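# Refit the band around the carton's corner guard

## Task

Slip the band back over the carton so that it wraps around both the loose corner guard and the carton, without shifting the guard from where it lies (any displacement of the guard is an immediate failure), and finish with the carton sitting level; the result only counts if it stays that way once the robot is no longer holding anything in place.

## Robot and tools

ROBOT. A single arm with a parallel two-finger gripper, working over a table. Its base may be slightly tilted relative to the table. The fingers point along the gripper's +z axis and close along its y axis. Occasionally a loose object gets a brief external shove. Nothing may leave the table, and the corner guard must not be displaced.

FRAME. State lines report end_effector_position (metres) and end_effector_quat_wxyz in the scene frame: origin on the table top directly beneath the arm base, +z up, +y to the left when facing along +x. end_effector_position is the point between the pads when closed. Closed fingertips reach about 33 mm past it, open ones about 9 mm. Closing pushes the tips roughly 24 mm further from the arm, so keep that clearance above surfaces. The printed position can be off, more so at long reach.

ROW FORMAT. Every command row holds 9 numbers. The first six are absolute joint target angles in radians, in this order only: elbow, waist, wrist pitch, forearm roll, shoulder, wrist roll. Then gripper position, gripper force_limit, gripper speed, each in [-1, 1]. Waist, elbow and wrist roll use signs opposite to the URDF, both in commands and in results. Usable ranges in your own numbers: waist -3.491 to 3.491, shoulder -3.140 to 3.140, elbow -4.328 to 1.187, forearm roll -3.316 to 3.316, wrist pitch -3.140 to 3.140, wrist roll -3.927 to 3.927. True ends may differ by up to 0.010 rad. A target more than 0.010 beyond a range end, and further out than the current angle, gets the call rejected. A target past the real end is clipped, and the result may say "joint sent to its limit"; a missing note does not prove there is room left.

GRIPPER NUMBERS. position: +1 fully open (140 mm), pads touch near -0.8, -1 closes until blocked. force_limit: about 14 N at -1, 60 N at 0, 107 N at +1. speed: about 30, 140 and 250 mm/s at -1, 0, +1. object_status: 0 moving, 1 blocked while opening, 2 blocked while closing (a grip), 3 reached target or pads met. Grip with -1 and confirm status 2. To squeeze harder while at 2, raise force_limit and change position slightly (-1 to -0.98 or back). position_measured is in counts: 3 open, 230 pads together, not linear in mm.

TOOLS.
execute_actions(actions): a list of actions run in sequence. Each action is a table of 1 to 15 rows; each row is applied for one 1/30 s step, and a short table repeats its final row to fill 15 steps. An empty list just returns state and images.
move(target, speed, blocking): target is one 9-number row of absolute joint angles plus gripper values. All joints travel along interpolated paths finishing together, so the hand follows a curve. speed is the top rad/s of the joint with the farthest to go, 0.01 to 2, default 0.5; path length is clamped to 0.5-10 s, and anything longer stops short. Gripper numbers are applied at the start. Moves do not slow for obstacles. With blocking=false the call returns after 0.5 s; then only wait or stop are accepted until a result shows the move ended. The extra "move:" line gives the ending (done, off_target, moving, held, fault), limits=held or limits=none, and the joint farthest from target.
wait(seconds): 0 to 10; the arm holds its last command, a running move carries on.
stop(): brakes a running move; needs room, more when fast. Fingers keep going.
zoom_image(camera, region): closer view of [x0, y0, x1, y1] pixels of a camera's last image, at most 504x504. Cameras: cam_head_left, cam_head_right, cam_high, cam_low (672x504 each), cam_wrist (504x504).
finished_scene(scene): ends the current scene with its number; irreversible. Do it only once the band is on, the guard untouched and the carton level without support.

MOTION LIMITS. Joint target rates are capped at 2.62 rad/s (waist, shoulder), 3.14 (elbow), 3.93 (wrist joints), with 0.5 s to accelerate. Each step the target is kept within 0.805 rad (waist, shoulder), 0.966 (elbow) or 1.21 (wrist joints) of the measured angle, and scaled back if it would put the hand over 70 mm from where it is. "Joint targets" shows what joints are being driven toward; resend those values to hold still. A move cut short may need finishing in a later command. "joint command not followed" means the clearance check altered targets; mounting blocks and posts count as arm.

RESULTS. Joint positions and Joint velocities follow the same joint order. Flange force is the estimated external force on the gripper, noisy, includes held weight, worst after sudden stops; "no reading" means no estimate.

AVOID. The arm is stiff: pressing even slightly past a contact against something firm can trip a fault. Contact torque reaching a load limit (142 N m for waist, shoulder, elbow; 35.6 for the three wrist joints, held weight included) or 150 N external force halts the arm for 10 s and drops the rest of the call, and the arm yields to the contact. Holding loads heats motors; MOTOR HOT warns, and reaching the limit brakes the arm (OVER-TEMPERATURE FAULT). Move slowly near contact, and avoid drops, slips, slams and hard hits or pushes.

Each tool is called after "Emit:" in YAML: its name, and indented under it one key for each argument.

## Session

Emit:
execute_actions:
  actions: []

Scene clock: 0.00 s.
end_effector_position=(+0.2732, -0.2830, +0.3512) position_measured=3 object_status=3 end_effector_quat_wxyz=(-0.002, +0.713, +0.702, -0.001)
Joint names: [elbow, waist, wrist pitch, forearm roll, shoulder, wrist roll]
Joint positions: [ 0.091  0.42  -1.621  0.001 -0.132  2.693]
Joint velocities: [-0.    -0.     0.001  0.     0.    -0.   ]
Flange force (N, the push that the arm receives, along the gripper's own x y z axes): no reading
Joint targets: [0.091 0.420 -1.621 0.001 -0.132 2.693]

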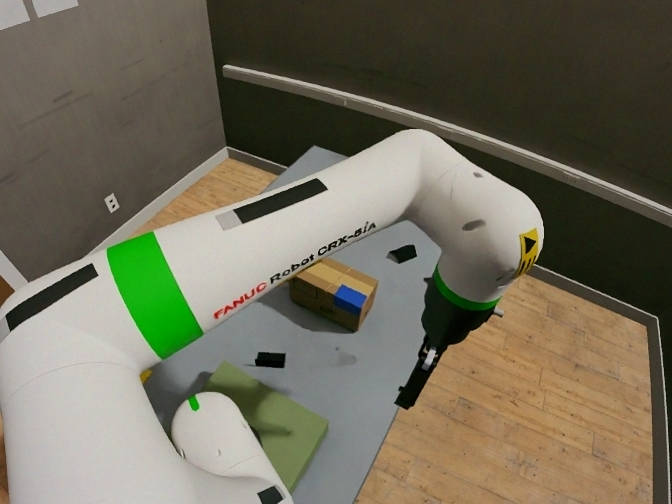

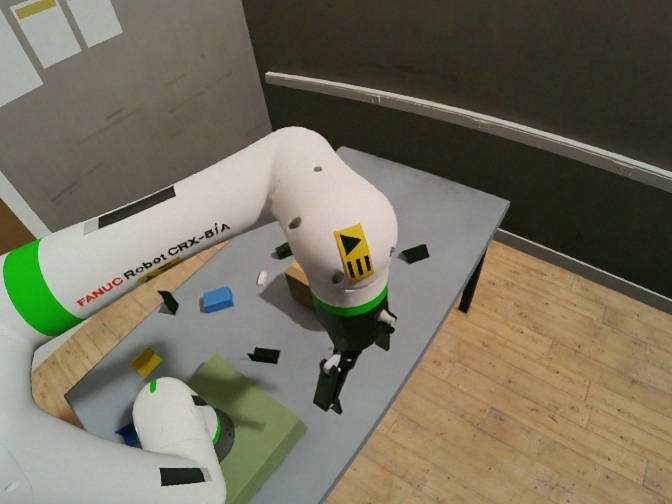

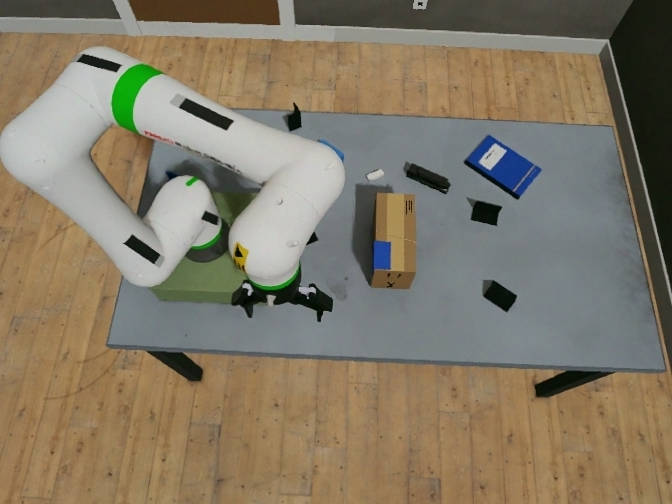

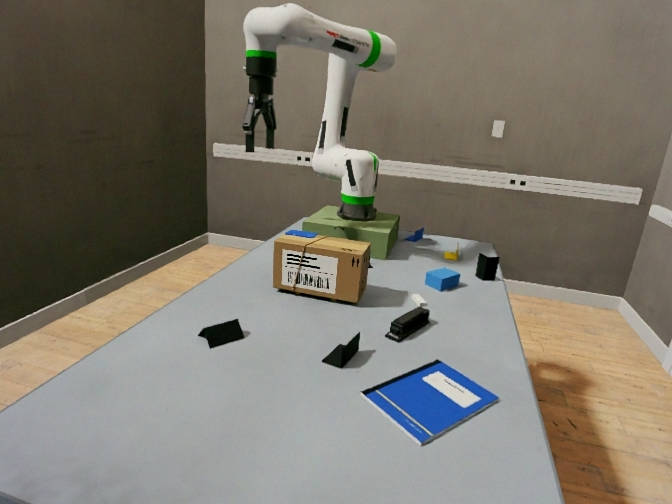

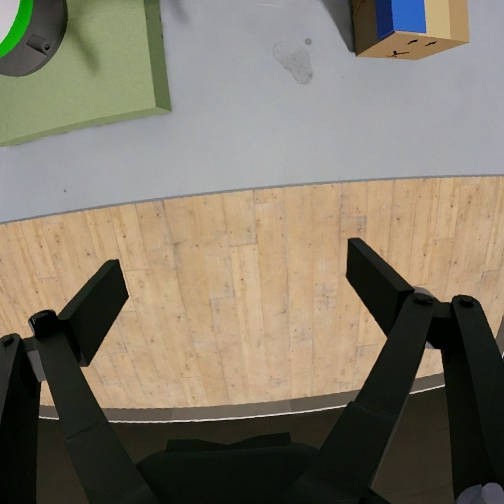

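Emit:
zoom_image:
  camera: "cam_high"
  region: [340, 170, 460, 300]

Emit:
zoom_image:
  camera: "cam_low"
  region: [265, 210, 385, 310]

Emit:
zoom_image:
  camera: "cam_head_left"
  region: [275, 245, 395, 345]

Region (340, 170, 460, 300) of cam_high's 672x504 image, scaled by 3.877, with more detail than that image has; it fills the left 465 columns of this view, and the rest is white.

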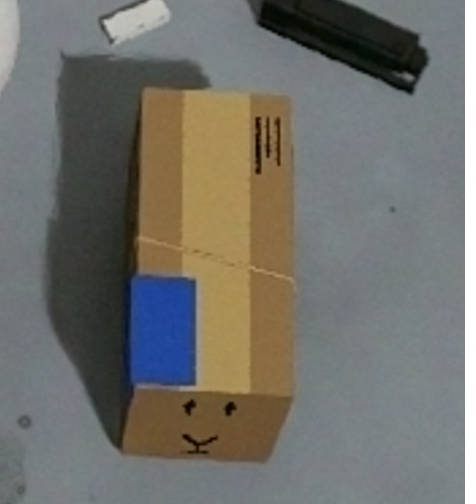

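Region (265, 210, 385, 310) of cam_low's 672x504 image, scaled by 4.200, with more detail than that image has.

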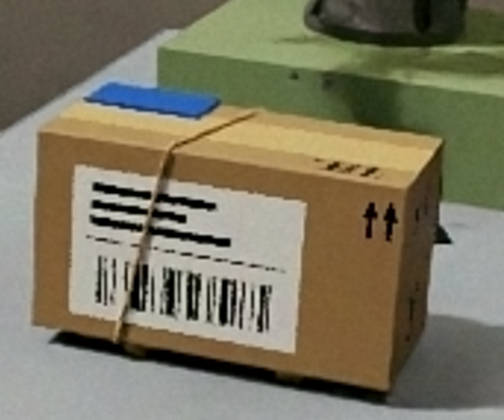

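Region (275, 245, 395, 345) of cam_head_left's 672x504 image, scaled by 4.200, with more detail than that image has.

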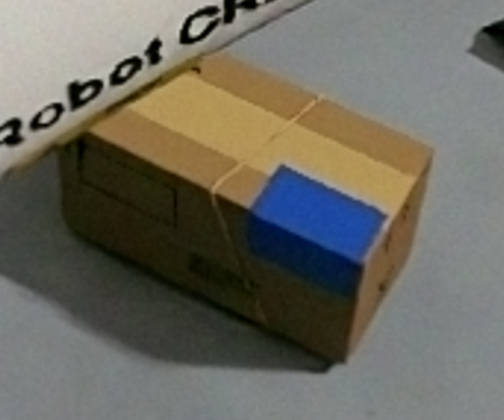

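Emit:
move:
  target: [0.11392,-0.36835,-1.31546,0,0.14142,2.20415,-0.62,-0.7,0]
  speed: 0.7

Scene clock: 36.10 s.
end_effector_position=(+0.4899, +0.0281, +0.2252) position_measured=208 object_status=3 end_effector_quat_wxyz=(+0.002, +0.154, +0.988, +0.000)
Joint names: [elbow, waist, wrist pitch, forearm roll, shoulder, wrist roll]
Joint positions: [ 0.114 -0.368 -1.315 -0.     0.141  2.204]
Joint velocities: [ 0.     0.001 -0.001  0.    -0.     0.   ]
Flange force (N, the push that the arm receives, along the gripper's own x y z axes): [2.7 -1.6 0.5]
Joint targets: [0.114 -0.368 -1.315 0.000 0.141 2.204]
move: done; limits=none; farthest joint: the waist, 0.000 radians from its target (0.788 radians at the start)

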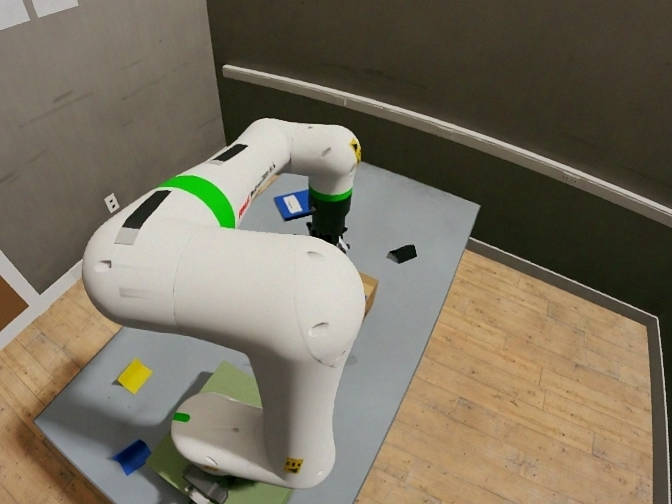

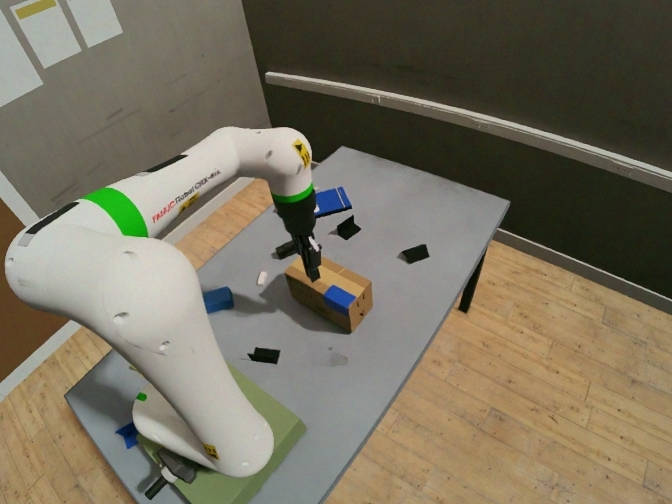

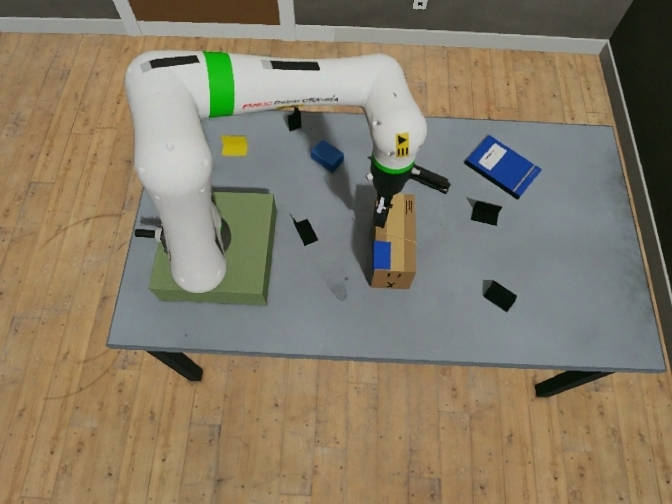

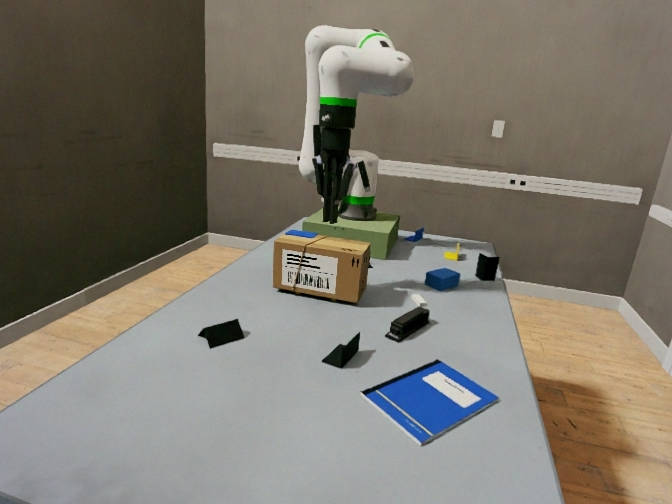

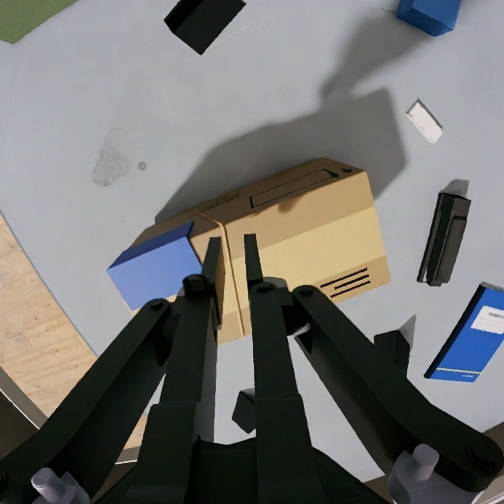

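Emit:
zoom_image:
  camera: "cam_wrist"
  region: [95, 150, 395, 350]

Emit:
zoom_image:
  camera: "cam_wrist"
  region: [160, 190, 300, 350]

Region (95, 150, 395, 350) of cam_wrist's 504x504 image, scaled by 1.680, with more detail than that image has.

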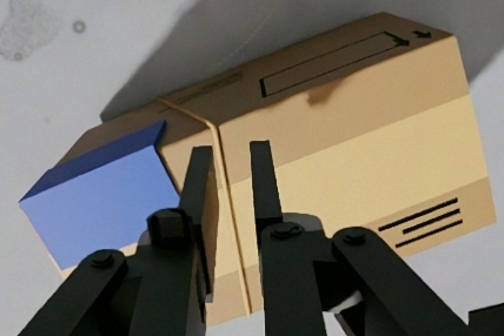

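Region (160, 190, 300, 350) of cam_wrist's 504x504 image, scaled by 3.150, with more detail than that image has; it fills the left 441 columns of this view, and the rest is white.

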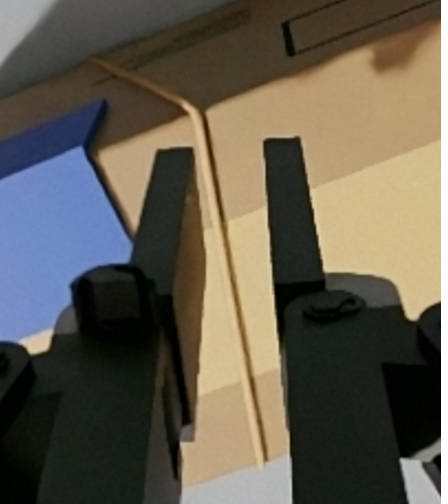

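Emit:
zoom_image:
  camera: "cam_low"
  region: [265, 190, 385, 310]

Emit:
zoom_image:
  camera: "cam_head_right"
  region: [270, 240, 390, 340]

Region (265, 190, 385, 310) of cam_low's 672x504 image, scaled by 4.200, with more detail than that image has.

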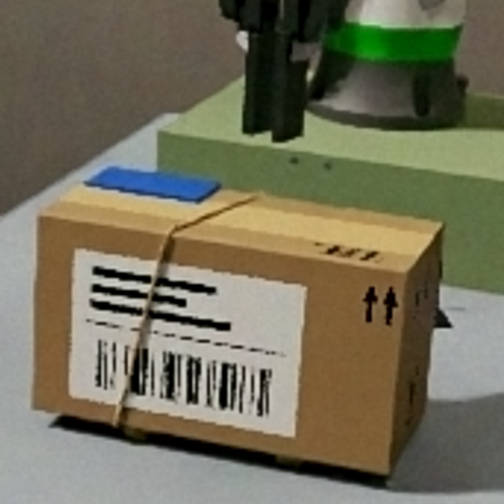

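Region (270, 240, 390, 340) of cam_head_right's 672x504 image, scaled by 4.200, with more detail than that image has.

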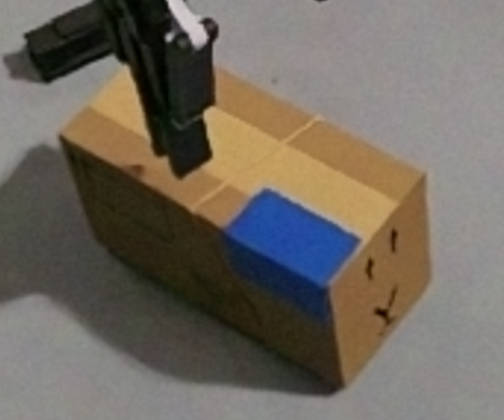

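Emit:
move:
  target: [0.16995,-0.34959,-1.23800,0,0.16285,2.10138,-0.62,-0.7,-1]
  speed: 0.2

Scene clock: 102.17 s.
end_effector_position=(+0.4896, +0.0186, +0.1920) position_measured=208 object_status=3 end_effector_quat_wxyz=(+0.003, +0.112, +0.994, +0.000)
Joint names: [elbow, waist, wrist pitch, forearm roll, shoulder, wrist roll]
Joint positions: [ 0.17  -0.35  -1.238  0.     0.163  2.101]
Joint velocities: [-0.    -0.001  0.002  0.    -0.     0.   ]
Flange force (N, the push that the arm receives, along the gripper's own x y z axes): [2.8 0.1 0.7]
Joint targets: [0.170 -0.350 -1.238 0.000 0.163 2.101]
move: done; limits=none; farthest joint: the waist, 0.000 radians from its target (0.019 radians at the start)

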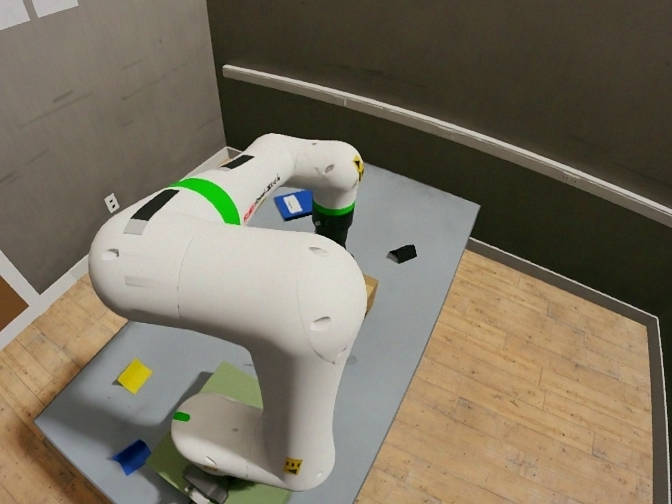

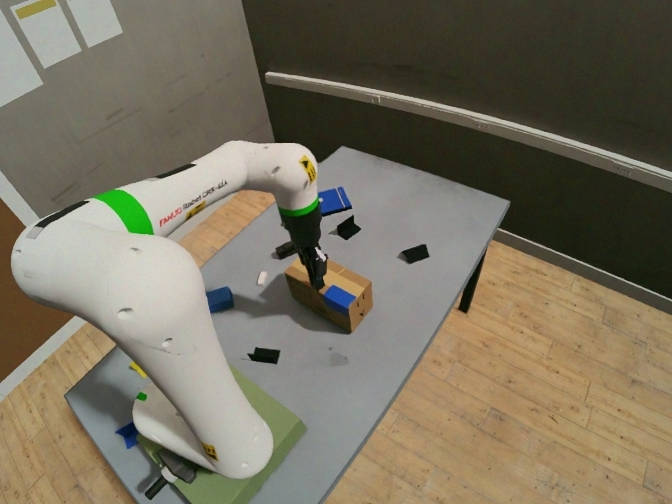

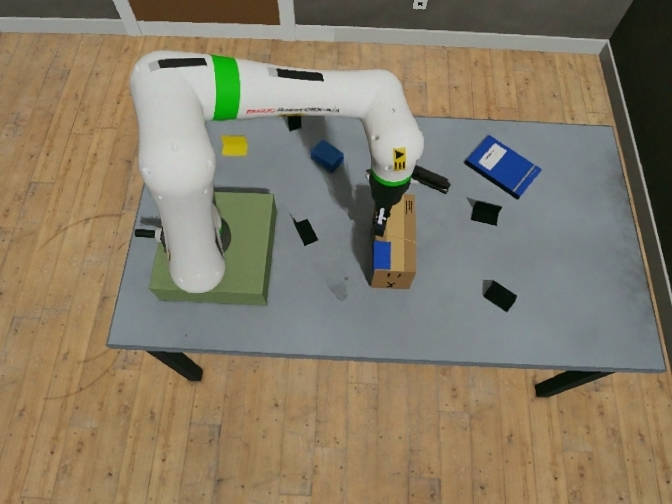

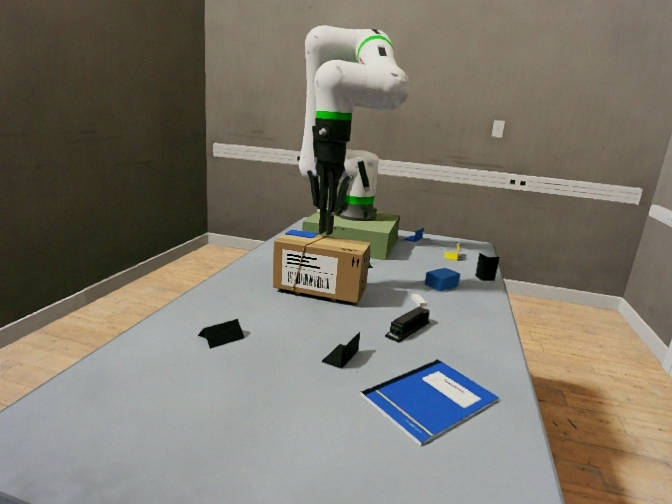

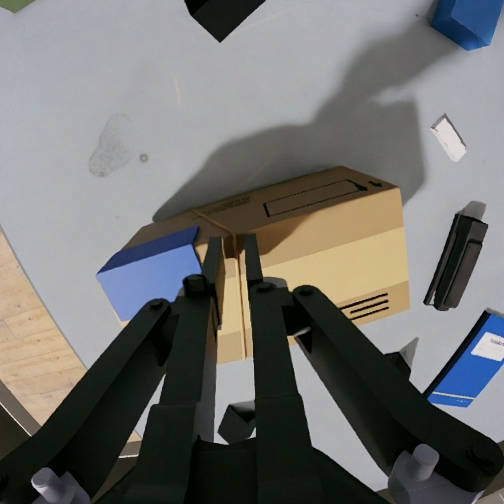

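Emit:
zoom_image:
  camera: "cam_wrist"
  region: [170, 195, 300, 325]

Emit:
zoom_image:
  camera: "cam_low"
  region: [280, 205, 360, 265]

Emit:
zoom_image:
  camera: "cam_head_right"
  region: [290, 255, 370, 325]

Region (170, 195, 300, 325) of cam_wrist's 504x504 image, scaled by 3.877, with more detail than that image has.

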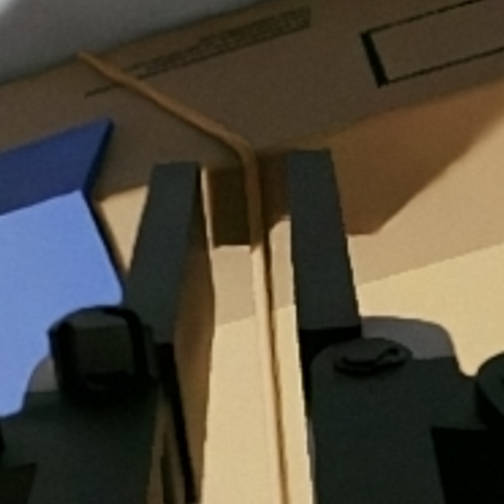

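Region (280, 205, 360, 265) of cam_low's 672x504 image, scaled by 6.300, with more detail than that image has; it fills the top 378 rows of this view, and the rest is white.

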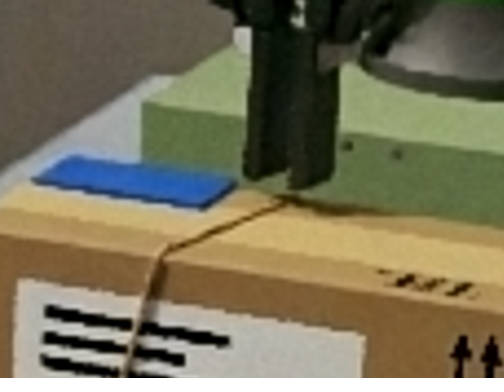

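Region (290, 255, 370, 325) of cam_head_right's 672x504 image, scaled by 6.300, with more detail than that image has; it fills the top 441 rows of this view, and the rest is white.

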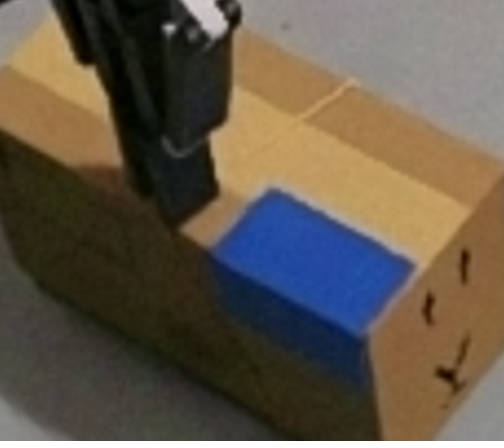

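Emit:
move:
  target: [0.17937,-0.35202,-1.22185,0,0.16958,2.10381,-0.62,-0.7,-1]
  speed: 0.04

Emit:
zoom_image:
  camera: "cam_wrist"
  region: [170, 195, 300, 325]

Scene clock: 130.63 s.
end_effector_position=(+0.4900, +0.0199, +0.1850) position_measured=208 object_status=3 end_effector_quat_wxyz=(+0.003, +0.112, +0.994, +0.000)
Joint names: [elbow, waist, wrist pitch, forearm roll, shoulder, wrist roll]
Joint positions: [ 0.179 -0.352 -1.222 -0.     0.17   2.104]
Joint velocities: [ 0.     0.001  0.001  0.    -0.    -0.   ]
Flange force (N, the push that the arm receives, along the gripper's own x y z axes): [4.4 -1.2 0.6]
Joint targets: [0.179 -0.352 -1.222 0.000 0.170 2.104]
move: done; limits=none; farthest joint: the waist, 0.000 radians from its target (0.002 radians at the start)

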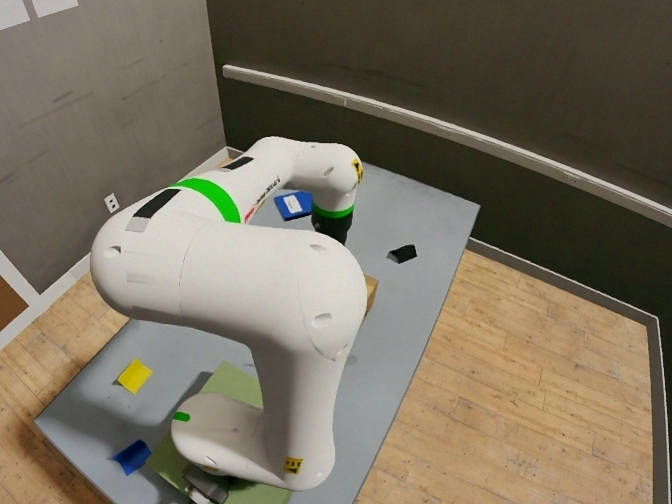

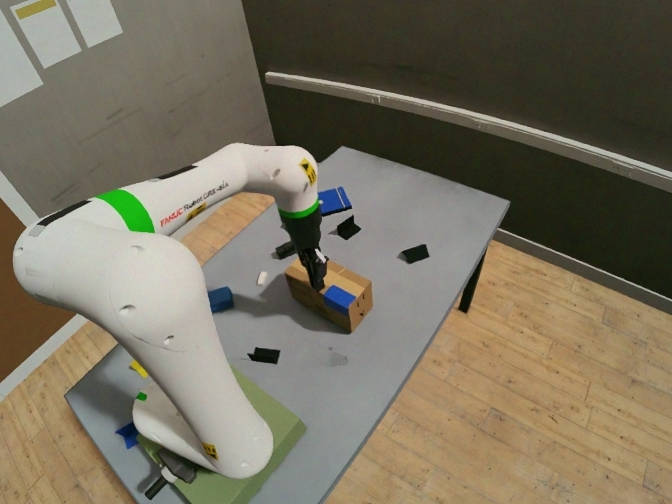

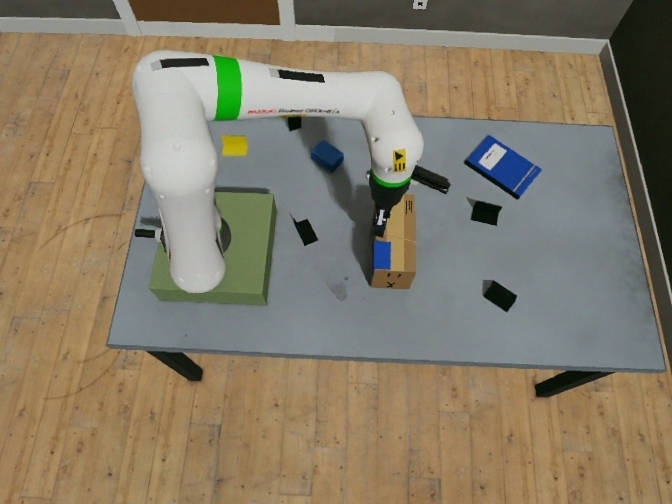

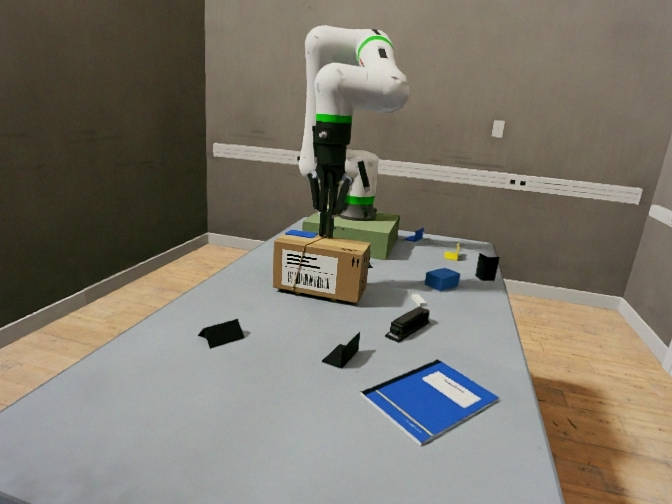

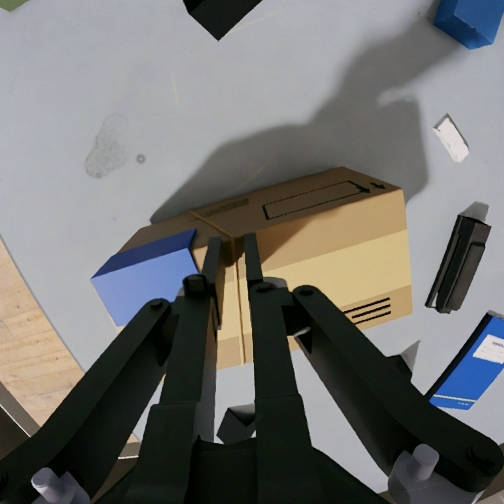

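Region (170, 195, 300, 325) of cam_wrist's 504x504 image, scaled by 3.877, with more detail than that image has.

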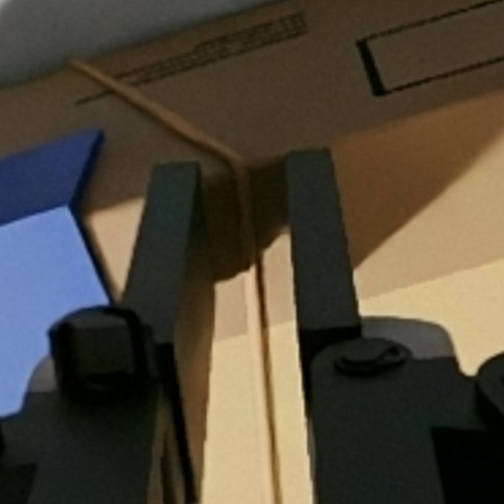

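Emit:
execute_actions:
  actions:
    - [[0.17990,-0.35202,-1.22102,0,0.16988,2.10381,-0.62,-0.7,-1],[0.18043,-0.35202,-1.22019,0,0.17019,2.10381,-0.62,-0.7,-1],[0.18096,-0.35202,-1.21936,0,0.17049,2.10381,-0.62,-0.7,-1],[0.18148,-0.35202,-1.21852,0,0.17079,2.10381,-0.62,-0.7,-1],[0.18201,-0.35202,-1.21769,0,0.17109,2.10381,-0.62,-0.7,-1],[0.18254,-0.35202,-1.21686,0,0.17140,2.10381,-0.62,-0.7,-1],[0.18307,-0.35202,-1.21603,0,0.17170,2.10381,-0.62,-0.7,-1]]

Emit:
zoom_image:
  camera: "cam_wrist"
  region: [200, 225, 265, 290]

Scene clock: 144.93 s.
end_effector_position=(+0.4900, +0.0199, +0.1825) position_measured=208 object_status=3 end_effector_quat_wxyz=(+0.003, +0.112, +0.994, +0.000)
Joint names: [elbow, waist, wrist pitch, forearm roll, shoulder, wrist roll]
Joint positions: [ 0.183 -0.352 -1.216  0.     0.172  2.104]
Joint velocities: [-0.     0.001  0.002  0.     0.001 -0.   ]
Flange force (N, the push that the arm receives, along the gripper's own x y z axes): [1.9 -2.3 0.4]
Joint targets: [0.183 -0.352 -1.216 0.000 0.172 2.104]

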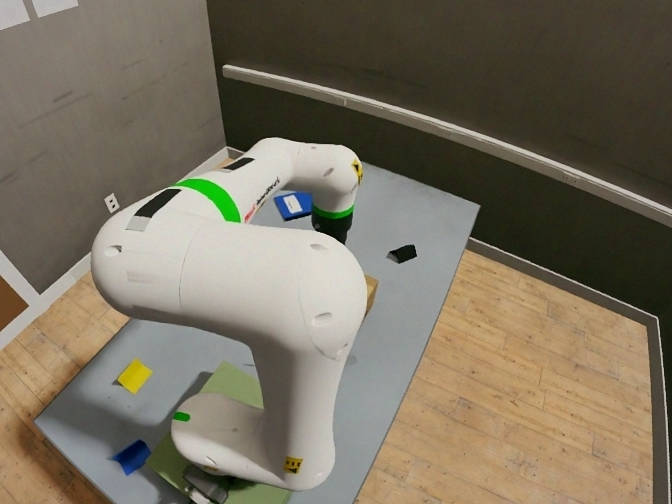

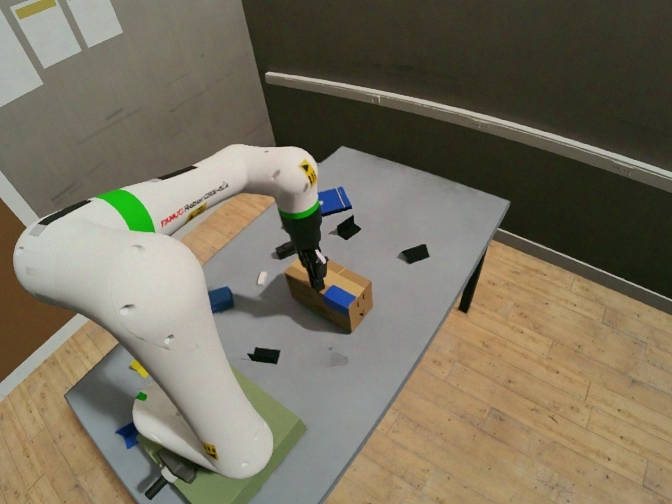

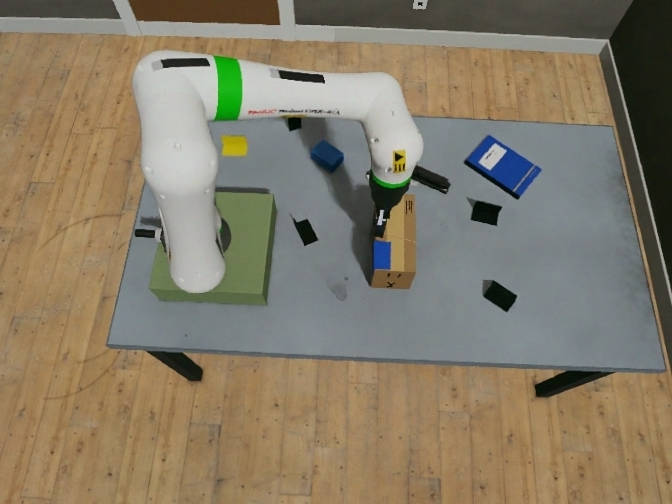

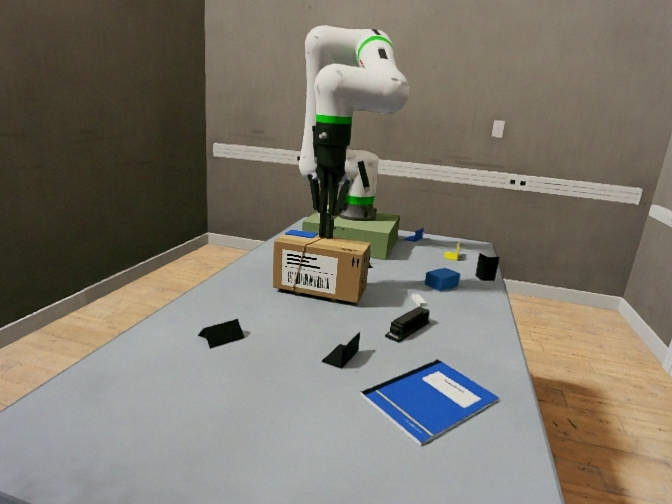

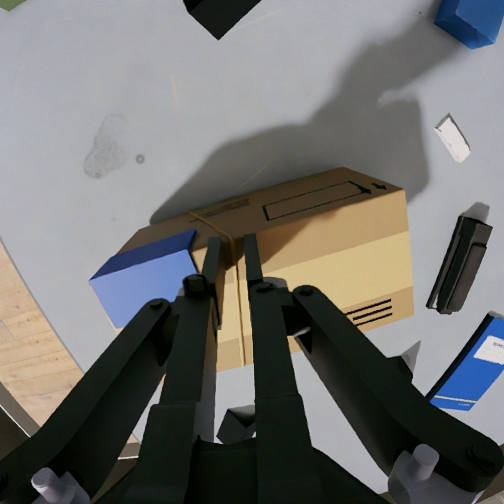

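Region (200, 225, 265, 290) of cam_wrist's 504x504 image, scaled by 7.754, with more detail than that image has.

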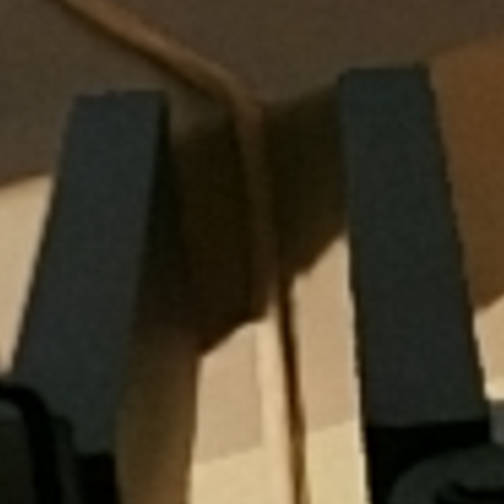

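Emit:
execute_actions:
  actions:
    - [[0.18337,-0.35202,-1.21556,0,0.17187,2.10381,-0.62,-0.7,-1],[0.18337,-0.35202,-1.21556,0,0.17187,2.10381,-0.62,-0.7,-1],[0.18366,-0.35202,-1.21510,0,0.17204,2.10381,-0.62,-0.7,-1],[0.18366,-0.35202,-1.21510,0,0.17204,2.10381,-0.62,-0.7,-1],[0.18396,-0.35202,-1.21463,0,0.17221,2.10381,-0.62,-0.7,-1]]

Scene clock: 152.67 s.
end_effector_position=(+0.4900, +0.0199, +0.1819) position_measured=208 object_status=3 end_effector_quat_wxyz=(+0.002, +0.112, +0.994, +0.000)
Joint names: [elbow, waist, wrist pitch, forearm roll, shoulder, wrist roll]
Joint positions: [ 0.184 -0.352 -1.215 -0.     0.172  2.104]
Joint velocities: [-0. -0. -0.  0. -0. -0.]
Flange force (N, the push that the arm receives, along the gripper's own x y z axes): [1.1 -0.7 -0.2]
Joint targets: [0.184 -0.352 -1.215 0.000 0.172 2.104]

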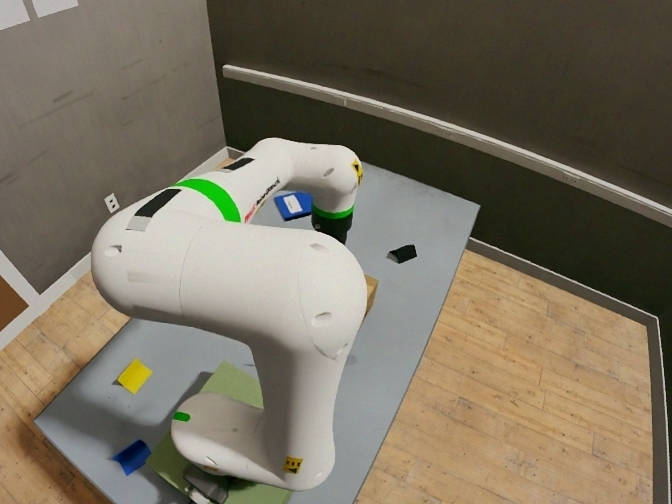

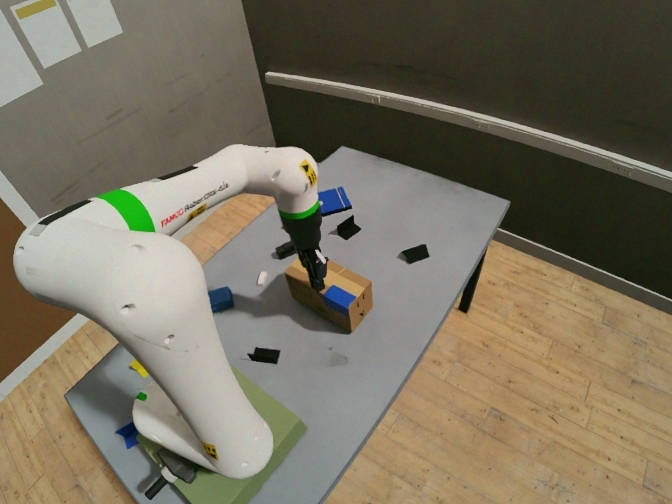

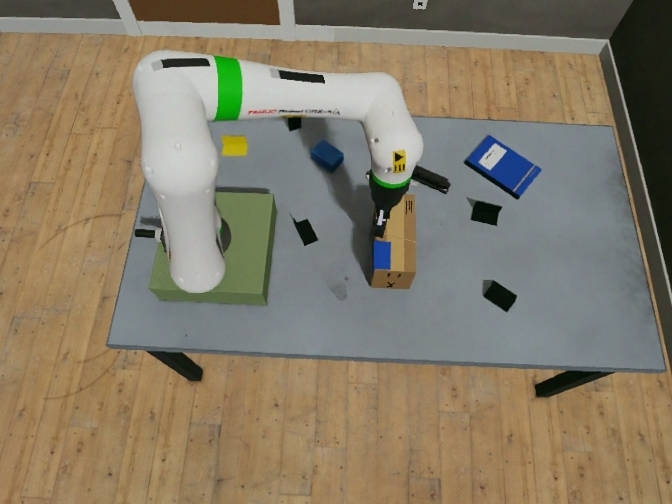

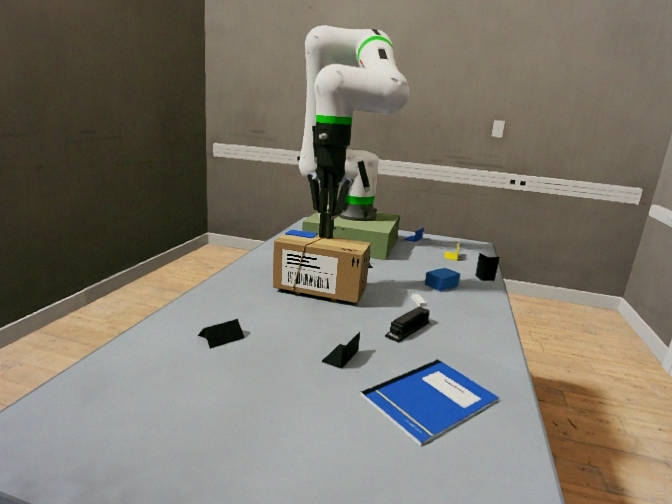

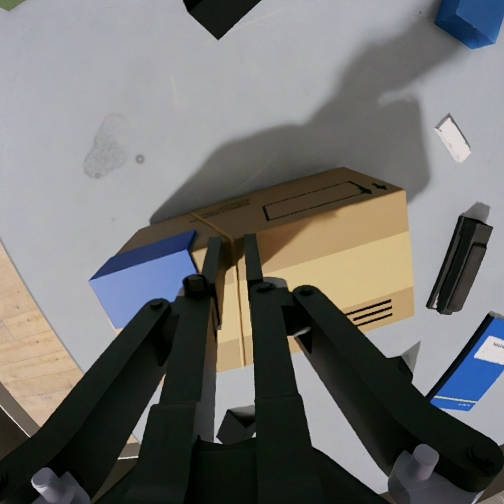

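Emit:
execute_actions:
  actions:
    - [[0.18421,-0.35202,-1.21424,0,0.17235,2.10381,-0.62,-0.7,-1],[0.18421,-0.35202,-1.21424,0,0.17235,2.10381,-0.62,-0.7,-1],[0.18445,-0.35202,-1.21385,0,0.17249,2.10381,-0.62,-0.7,-1],[0.18445,-0.35202,-1.21385,0,0.17249,2.10381,-0.62,-0.7,-1],[0.18470,-0.35202,-1.21347,0,0.17263,2.10381,-0.62,-0.7,-1]]

Emit:
zoom_image:
  camera: "cam_wrist"
  region: [200, 225, 265, 290]

Scene clock: 159.07 s.
end_effector_position=(+0.4900, +0.0199, +0.1814) position_measured=208 object_status=3 end_effector_quat_wxyz=(+0.002, +0.112, +0.994, +0.000)
Joint names: [elbow, waist, wrist pitch, forearm roll, shoulder, wrist roll]
Joint positions: [ 0.185 -0.352 -1.213 -0.     0.173  2.104]
Joint velocities: [ 0.    -0.001  0.001  0.     0.    -0.   ]
Flange force (N, the push that the arm receives, along the gripper's own x y z axes): [0.2 -1.8 -0.8]
Joint targets: [0.185 -0.352 -1.213 0.000 0.173 2.104]

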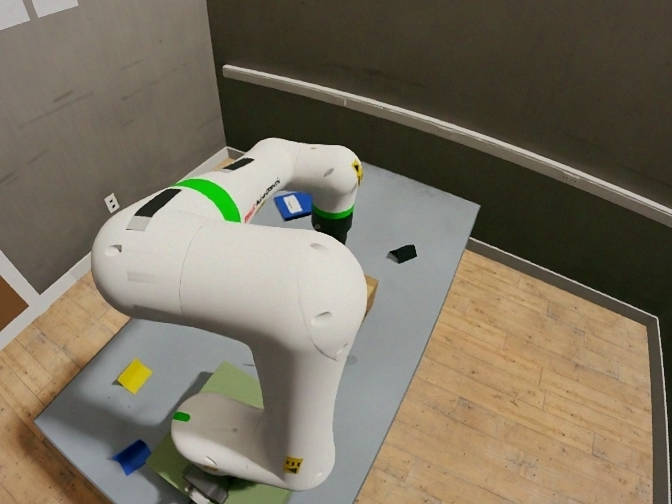

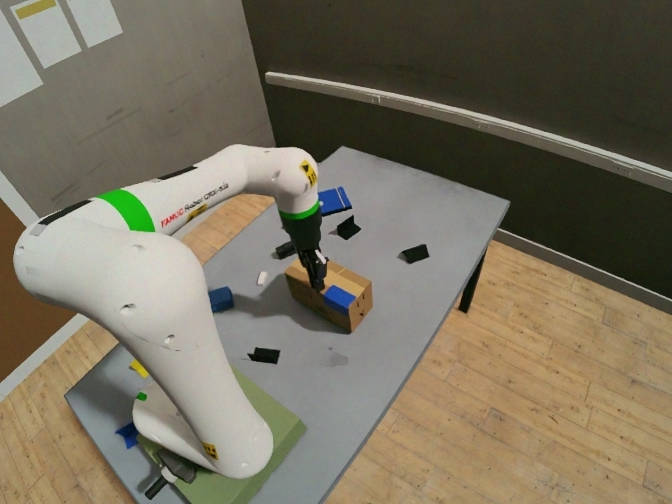

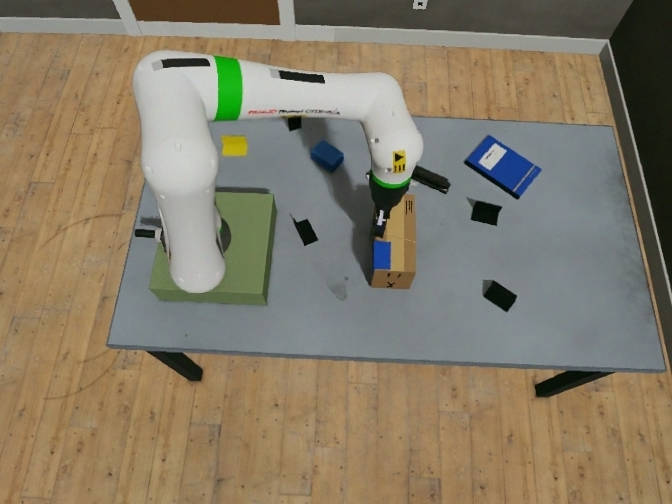

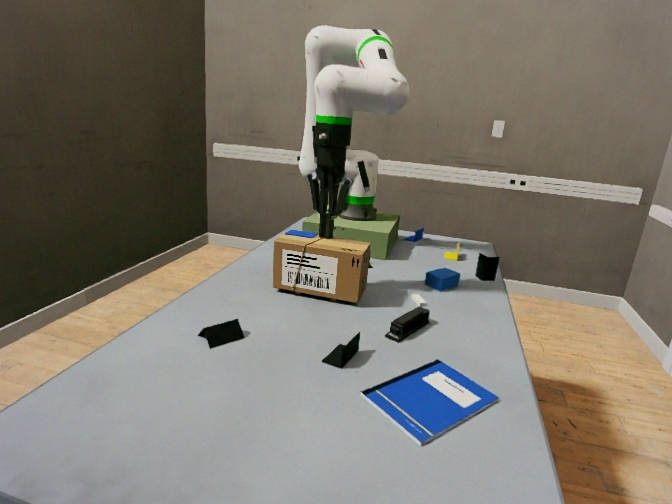

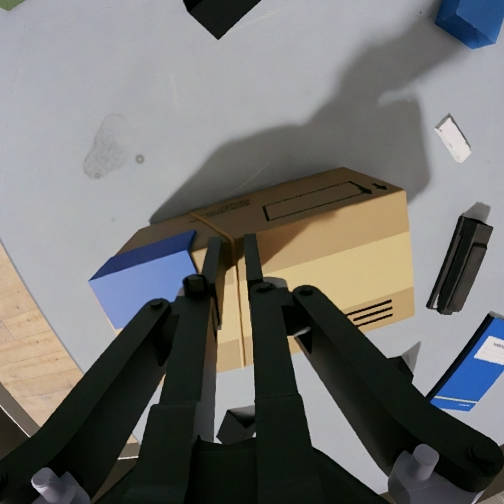

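Region (200, 225, 265, 290) of cam_wrist's 504x504 image, scaled by 7.754, with more detail than that image has.

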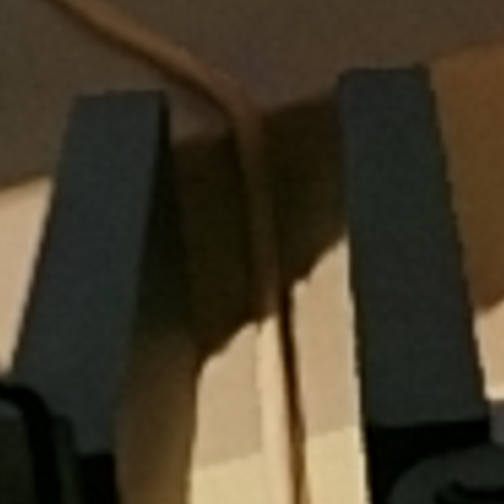

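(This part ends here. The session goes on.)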